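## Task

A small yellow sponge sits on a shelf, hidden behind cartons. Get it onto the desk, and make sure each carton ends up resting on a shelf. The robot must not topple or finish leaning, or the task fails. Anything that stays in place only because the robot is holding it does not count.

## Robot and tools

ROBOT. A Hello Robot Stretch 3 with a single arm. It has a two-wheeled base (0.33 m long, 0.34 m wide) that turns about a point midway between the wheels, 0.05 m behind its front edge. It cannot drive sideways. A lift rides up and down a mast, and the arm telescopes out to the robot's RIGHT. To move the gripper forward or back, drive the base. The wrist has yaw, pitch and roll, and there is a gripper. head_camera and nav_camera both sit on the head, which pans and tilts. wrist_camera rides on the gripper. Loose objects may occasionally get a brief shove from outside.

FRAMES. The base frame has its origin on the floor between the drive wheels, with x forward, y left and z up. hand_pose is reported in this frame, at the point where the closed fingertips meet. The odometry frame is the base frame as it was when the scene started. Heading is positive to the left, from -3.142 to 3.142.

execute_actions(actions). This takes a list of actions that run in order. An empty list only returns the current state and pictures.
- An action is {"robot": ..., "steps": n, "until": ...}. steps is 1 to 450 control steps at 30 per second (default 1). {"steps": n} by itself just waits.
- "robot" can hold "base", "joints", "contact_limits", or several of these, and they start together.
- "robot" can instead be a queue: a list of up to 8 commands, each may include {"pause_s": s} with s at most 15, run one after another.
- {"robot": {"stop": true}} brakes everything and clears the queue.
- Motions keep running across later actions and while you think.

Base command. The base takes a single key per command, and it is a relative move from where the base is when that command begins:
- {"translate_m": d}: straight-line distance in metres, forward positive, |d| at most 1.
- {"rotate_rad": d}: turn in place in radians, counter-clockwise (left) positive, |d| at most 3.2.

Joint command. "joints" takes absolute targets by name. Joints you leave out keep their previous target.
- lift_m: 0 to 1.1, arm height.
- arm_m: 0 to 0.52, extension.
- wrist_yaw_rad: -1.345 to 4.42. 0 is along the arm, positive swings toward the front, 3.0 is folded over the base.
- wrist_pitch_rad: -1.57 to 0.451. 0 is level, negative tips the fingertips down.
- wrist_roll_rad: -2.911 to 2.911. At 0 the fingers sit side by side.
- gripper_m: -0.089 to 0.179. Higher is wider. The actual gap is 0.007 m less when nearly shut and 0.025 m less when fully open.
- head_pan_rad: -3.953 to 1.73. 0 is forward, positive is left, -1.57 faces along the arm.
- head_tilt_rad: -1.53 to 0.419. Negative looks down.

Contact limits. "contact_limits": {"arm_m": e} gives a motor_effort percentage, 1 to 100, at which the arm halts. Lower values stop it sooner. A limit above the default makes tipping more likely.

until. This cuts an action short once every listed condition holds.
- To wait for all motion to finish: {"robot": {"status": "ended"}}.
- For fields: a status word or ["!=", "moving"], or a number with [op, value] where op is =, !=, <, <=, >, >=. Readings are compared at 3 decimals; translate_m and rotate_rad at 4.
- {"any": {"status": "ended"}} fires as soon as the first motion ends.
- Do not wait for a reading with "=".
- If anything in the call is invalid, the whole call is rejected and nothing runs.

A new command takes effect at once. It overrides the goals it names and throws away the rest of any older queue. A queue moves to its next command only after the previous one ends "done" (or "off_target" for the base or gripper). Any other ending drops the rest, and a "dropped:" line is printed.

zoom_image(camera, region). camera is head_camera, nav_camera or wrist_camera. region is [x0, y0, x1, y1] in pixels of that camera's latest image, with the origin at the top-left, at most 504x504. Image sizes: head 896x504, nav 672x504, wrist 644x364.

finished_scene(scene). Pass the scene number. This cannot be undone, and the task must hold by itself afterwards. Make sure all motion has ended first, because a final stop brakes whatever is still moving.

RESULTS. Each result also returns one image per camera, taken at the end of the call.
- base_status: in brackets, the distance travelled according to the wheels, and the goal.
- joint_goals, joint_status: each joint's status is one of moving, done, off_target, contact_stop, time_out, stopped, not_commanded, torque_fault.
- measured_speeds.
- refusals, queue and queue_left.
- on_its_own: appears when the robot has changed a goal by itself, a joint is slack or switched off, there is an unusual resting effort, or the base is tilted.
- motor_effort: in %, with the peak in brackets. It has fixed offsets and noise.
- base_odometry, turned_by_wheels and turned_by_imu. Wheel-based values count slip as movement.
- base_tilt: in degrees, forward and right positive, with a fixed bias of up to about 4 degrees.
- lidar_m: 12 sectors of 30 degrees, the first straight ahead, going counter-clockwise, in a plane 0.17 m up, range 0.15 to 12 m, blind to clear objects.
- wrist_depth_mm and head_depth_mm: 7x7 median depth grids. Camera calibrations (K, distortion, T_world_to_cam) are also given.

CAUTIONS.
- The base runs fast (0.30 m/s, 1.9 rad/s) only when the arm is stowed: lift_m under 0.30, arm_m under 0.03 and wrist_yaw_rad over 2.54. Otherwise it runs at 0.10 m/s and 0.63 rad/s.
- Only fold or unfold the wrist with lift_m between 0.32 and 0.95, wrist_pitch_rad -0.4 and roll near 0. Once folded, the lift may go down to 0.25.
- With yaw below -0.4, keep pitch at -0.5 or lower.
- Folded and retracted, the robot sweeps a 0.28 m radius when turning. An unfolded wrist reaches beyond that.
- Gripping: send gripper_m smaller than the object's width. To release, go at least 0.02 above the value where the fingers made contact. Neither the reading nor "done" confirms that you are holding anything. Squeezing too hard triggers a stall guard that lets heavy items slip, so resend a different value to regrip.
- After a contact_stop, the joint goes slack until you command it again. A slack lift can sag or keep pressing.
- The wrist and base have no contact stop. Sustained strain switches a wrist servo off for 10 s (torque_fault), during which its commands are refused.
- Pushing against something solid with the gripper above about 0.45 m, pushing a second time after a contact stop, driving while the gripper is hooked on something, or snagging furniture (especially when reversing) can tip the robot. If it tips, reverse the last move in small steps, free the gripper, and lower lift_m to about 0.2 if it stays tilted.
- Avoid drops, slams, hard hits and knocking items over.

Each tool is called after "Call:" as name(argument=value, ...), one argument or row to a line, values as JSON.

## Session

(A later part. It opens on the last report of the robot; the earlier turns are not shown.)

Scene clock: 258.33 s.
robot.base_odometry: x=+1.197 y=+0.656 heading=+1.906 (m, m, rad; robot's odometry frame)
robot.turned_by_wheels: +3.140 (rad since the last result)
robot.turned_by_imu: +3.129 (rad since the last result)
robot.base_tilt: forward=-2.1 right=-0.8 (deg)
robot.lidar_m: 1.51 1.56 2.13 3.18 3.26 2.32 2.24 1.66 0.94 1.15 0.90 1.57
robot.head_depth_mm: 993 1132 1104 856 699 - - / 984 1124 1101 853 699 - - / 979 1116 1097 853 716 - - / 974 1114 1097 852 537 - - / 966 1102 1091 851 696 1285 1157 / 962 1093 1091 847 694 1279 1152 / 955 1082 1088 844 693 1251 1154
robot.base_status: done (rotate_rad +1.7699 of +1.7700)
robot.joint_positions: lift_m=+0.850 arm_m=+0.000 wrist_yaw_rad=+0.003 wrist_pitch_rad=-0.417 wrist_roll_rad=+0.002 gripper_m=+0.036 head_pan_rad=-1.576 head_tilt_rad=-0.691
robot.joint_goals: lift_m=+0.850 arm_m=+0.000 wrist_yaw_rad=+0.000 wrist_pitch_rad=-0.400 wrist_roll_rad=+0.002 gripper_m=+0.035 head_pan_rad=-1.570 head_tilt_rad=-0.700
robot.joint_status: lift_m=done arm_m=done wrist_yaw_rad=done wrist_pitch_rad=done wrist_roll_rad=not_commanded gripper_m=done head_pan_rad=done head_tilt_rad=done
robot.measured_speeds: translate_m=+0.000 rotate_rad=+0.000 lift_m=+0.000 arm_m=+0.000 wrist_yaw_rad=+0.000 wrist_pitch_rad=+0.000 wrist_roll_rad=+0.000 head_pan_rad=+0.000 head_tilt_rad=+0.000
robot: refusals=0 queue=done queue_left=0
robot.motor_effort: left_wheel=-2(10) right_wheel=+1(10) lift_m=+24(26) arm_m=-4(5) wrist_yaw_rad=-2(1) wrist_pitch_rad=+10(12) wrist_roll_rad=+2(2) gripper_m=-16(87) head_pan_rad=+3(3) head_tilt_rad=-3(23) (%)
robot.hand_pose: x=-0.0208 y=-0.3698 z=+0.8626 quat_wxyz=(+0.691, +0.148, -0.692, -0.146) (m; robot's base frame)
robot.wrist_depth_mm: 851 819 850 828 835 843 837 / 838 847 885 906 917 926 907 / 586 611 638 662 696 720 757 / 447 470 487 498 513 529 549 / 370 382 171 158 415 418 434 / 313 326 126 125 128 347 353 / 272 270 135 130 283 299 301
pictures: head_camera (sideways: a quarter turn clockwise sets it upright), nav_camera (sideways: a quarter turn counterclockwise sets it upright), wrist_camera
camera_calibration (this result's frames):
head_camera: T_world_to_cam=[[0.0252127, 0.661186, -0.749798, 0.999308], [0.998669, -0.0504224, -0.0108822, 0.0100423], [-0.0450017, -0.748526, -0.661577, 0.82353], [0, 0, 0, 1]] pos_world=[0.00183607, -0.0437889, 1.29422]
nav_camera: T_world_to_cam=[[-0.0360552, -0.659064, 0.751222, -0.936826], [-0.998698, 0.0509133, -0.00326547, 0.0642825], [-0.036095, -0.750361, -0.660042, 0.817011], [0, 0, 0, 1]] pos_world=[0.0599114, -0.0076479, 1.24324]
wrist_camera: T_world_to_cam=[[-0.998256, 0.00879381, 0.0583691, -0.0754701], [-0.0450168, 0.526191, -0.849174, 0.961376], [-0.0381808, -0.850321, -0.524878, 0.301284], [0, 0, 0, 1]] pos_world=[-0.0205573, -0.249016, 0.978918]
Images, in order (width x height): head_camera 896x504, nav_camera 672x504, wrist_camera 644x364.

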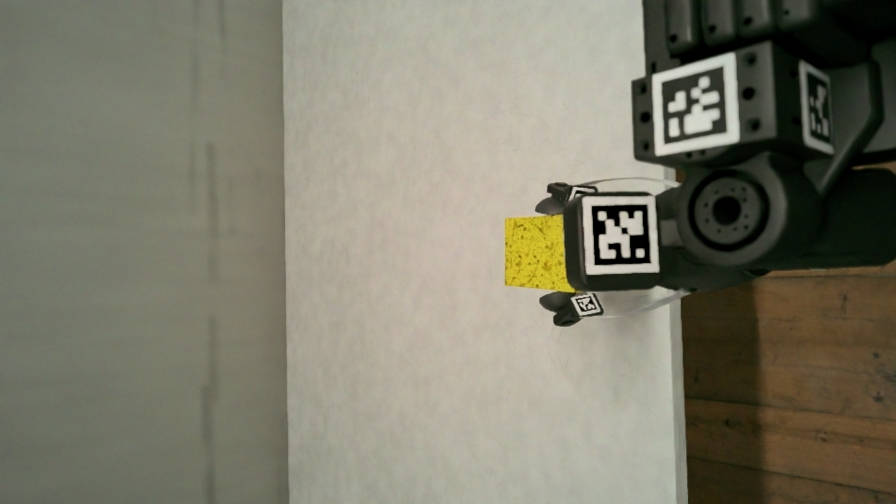

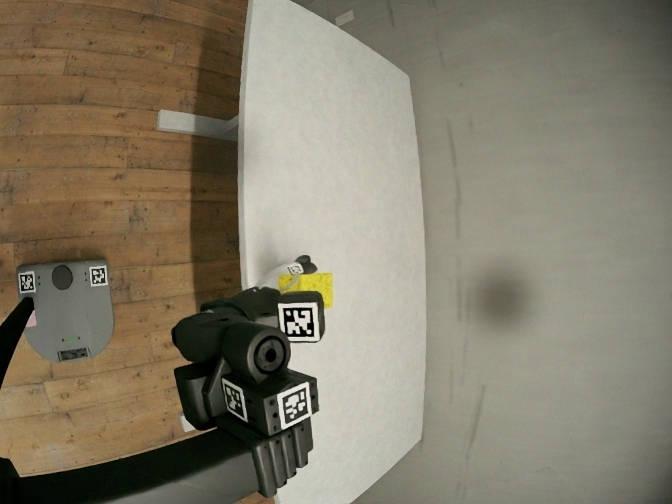

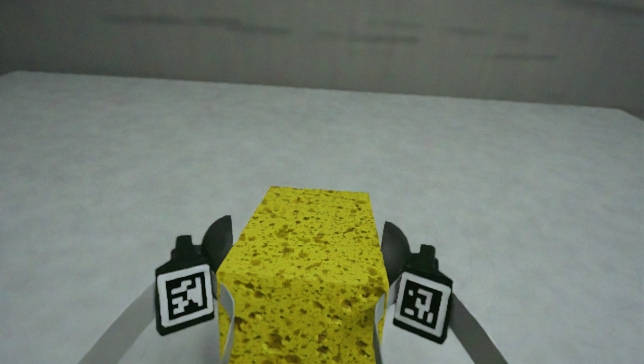

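Desk ≈0.725.

Call:
execute_actions(
  actions=[
    {"robot":[{"joints":{"arm_m":0.2,"wrist_pitch_rad":-0.15,"lift_m":0.69}},{"joints":{"gripper_m":0.13}},{"joints":{"lift_m":0.8}}],"steps":450,"until":{"robot":{"status":"ended"}}},
  ],
)

Call:
finished_scene(
  scene=1,
)

Scene clock: 269.73 s.
robot.base_odometry: x=+1.197 y=+0.656 heading=+1.906 (m, m, rad; robot's odometry frame)
robot.turned_by_wheels: +0.000 (rad since the last result)
robot.turned_by_imu: +0.002 (rad since the last result)
robot.base_tilt: forward=-2.1 right=-0.8 (deg)
robot.lidar_m: 1.51 1.57 2.14 3.17 3.25 2.33 2.24 1.65 0.94 1.16 0.90 1.58
robot.head_depth_mm: 991 1130 1105 857 719 - - / 984 1124 1099 915 - 1315 1164 / 978 1115 1100 - 663 1285 1155 / 973 1107 1098 - 662 1281 1157 / 967 1099 1088 848 694 1281 1158 / 962 1092 1092 849 695 1274 1160 / 953 1084 1086 847 693 1251 1151
robot.base_status: done (rotate_rad +1.7699 of +1.7700)
robot.joint_positions: lift_m=+0.800 arm_m=+0.200 wrist_yaw_rad=+0.002 wrist_pitch_rad=-0.171 wrist_roll_rad=+0.002 gripper_m=+0.130 head_pan_rad=-1.576 head_tilt_rad=-0.691
robot.joint_goals: lift_m=+0.800 arm_m=+0.200 wrist_yaw_rad=+0.000 wrist_pitch_rad=-0.150 wrist_roll_rad=+0.002 gripper_m=+0.130 head_pan_rad=-1.570 head_tilt_rad=-0.700
robot.joint_status: lift_m=done arm_m=done wrist_yaw_rad=done wrist_pitch_rad=done wrist_roll_rad=not_commanded gripper_m=done head_pan_rad=done head_tilt_rad=done
robot.measured_speeds: translate_m=+0.000 rotate_rad=+0.000 lift_m=+0.000 arm_m=+0.000 wrist_yaw_rad=+0.000 wrist_pitch_rad=+0.000 wrist_roll_rad=+0.000 head_pan_rad=+0.000 head_tilt_rad=+0.000
robot: refusals=0 queue=done queue_left=0
robot.motor_effort: left_wheel=-2(2) right_wheel=+1(1) lift_m=+25(24) arm_m=+4(3) wrist_yaw_rad=-1(2) wrist_pitch_rad=+12(13) wrist_roll_rad=+2(2) gripper_m=+0(80) head_pan_rad=+3(2) head_tilt_rad=-4(4) (%)
robot.hand_pose: x=-0.0210 y=-0.5930 z=+0.8712 quat_wxyz=(+0.704, +0.061, -0.705, -0.060) (m; robot's base frame)
robot.wrist_depth_mm: 637 652 657 646 657 653 660 / 664 672 679 678 673 680 704 / 706 711 711 716 720 713 720 / 689 726 737 736 746 763 743 / 480 530 514 535 556 578 589 / 387 - 394 401 407 445 435 / - 297 315 319 327 314 342
pictures: head_camera (sideways: a quarter turn clockwise sets it upright), nav_camera (sideways: a quarter turn counterclockwise sets it upright), wrist_camera
camera_calibration (this result's frames):
head_camera: T_world_to_cam=[[0.0252135, 0.66134, -0.749662, 0.999131], [0.998669, -0.05042, -0.0108914, 0.0100543], [-0.0450009, -0.748389, -0.661731, 0.82373], [0, 0, 0, 1]] pos_world=[0.00183608, -0.0437874, 1.29421]
nav_camera: T_world_to_cam=[[-0.036056, -0.659219, 0.751086, -0.936649], [-0.998698, 0.0509138, -0.00325615, 0.0642704], [-0.0360942, -0.750226, -0.660196, 0.817212], [0, 0, 0, 1]] pos_world=[0.0599115, -0.00763582, 1.24323]
wrist_camera: T_world_to_cam=[[-0.998272, 0.023803, 0.0537171, -0.0612631], [-0.0439984, 0.303062, -0.951954, 1.04332], [-0.038939, -0.952673, -0.301492, -0.139251], [0, 0, 0, 1]] pos_world=[-0.0206751, -0.447394, 0.954502]
Images, in order (width x height): head_camera 896x504, nav_camera 672x504, wrist_camera 644x364.

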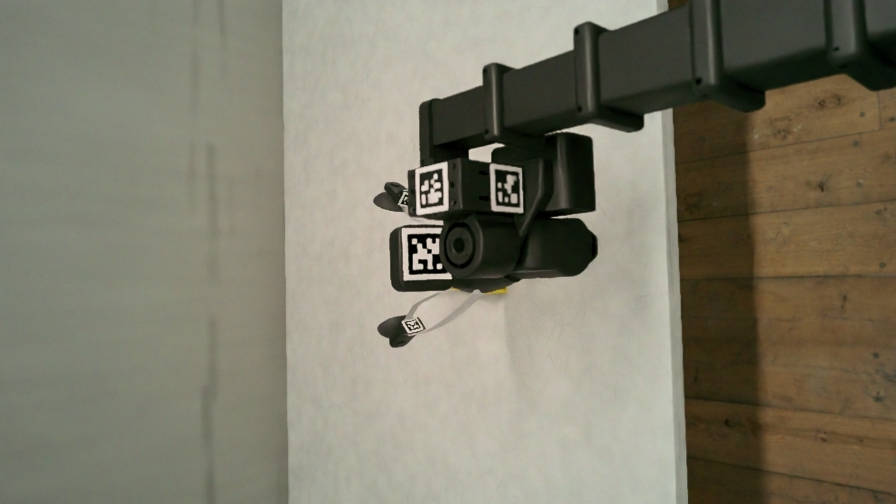

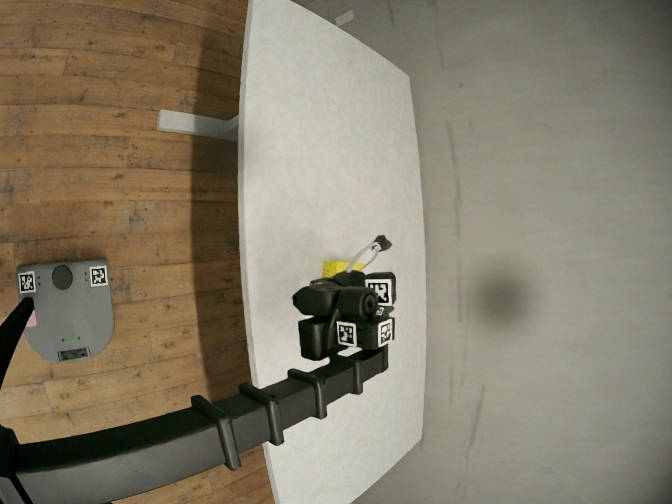

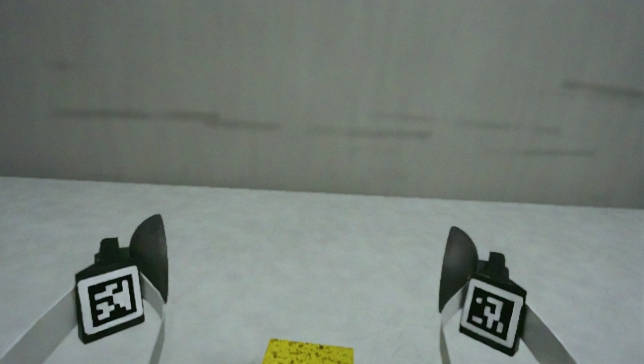

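The scene is finished: the task was done.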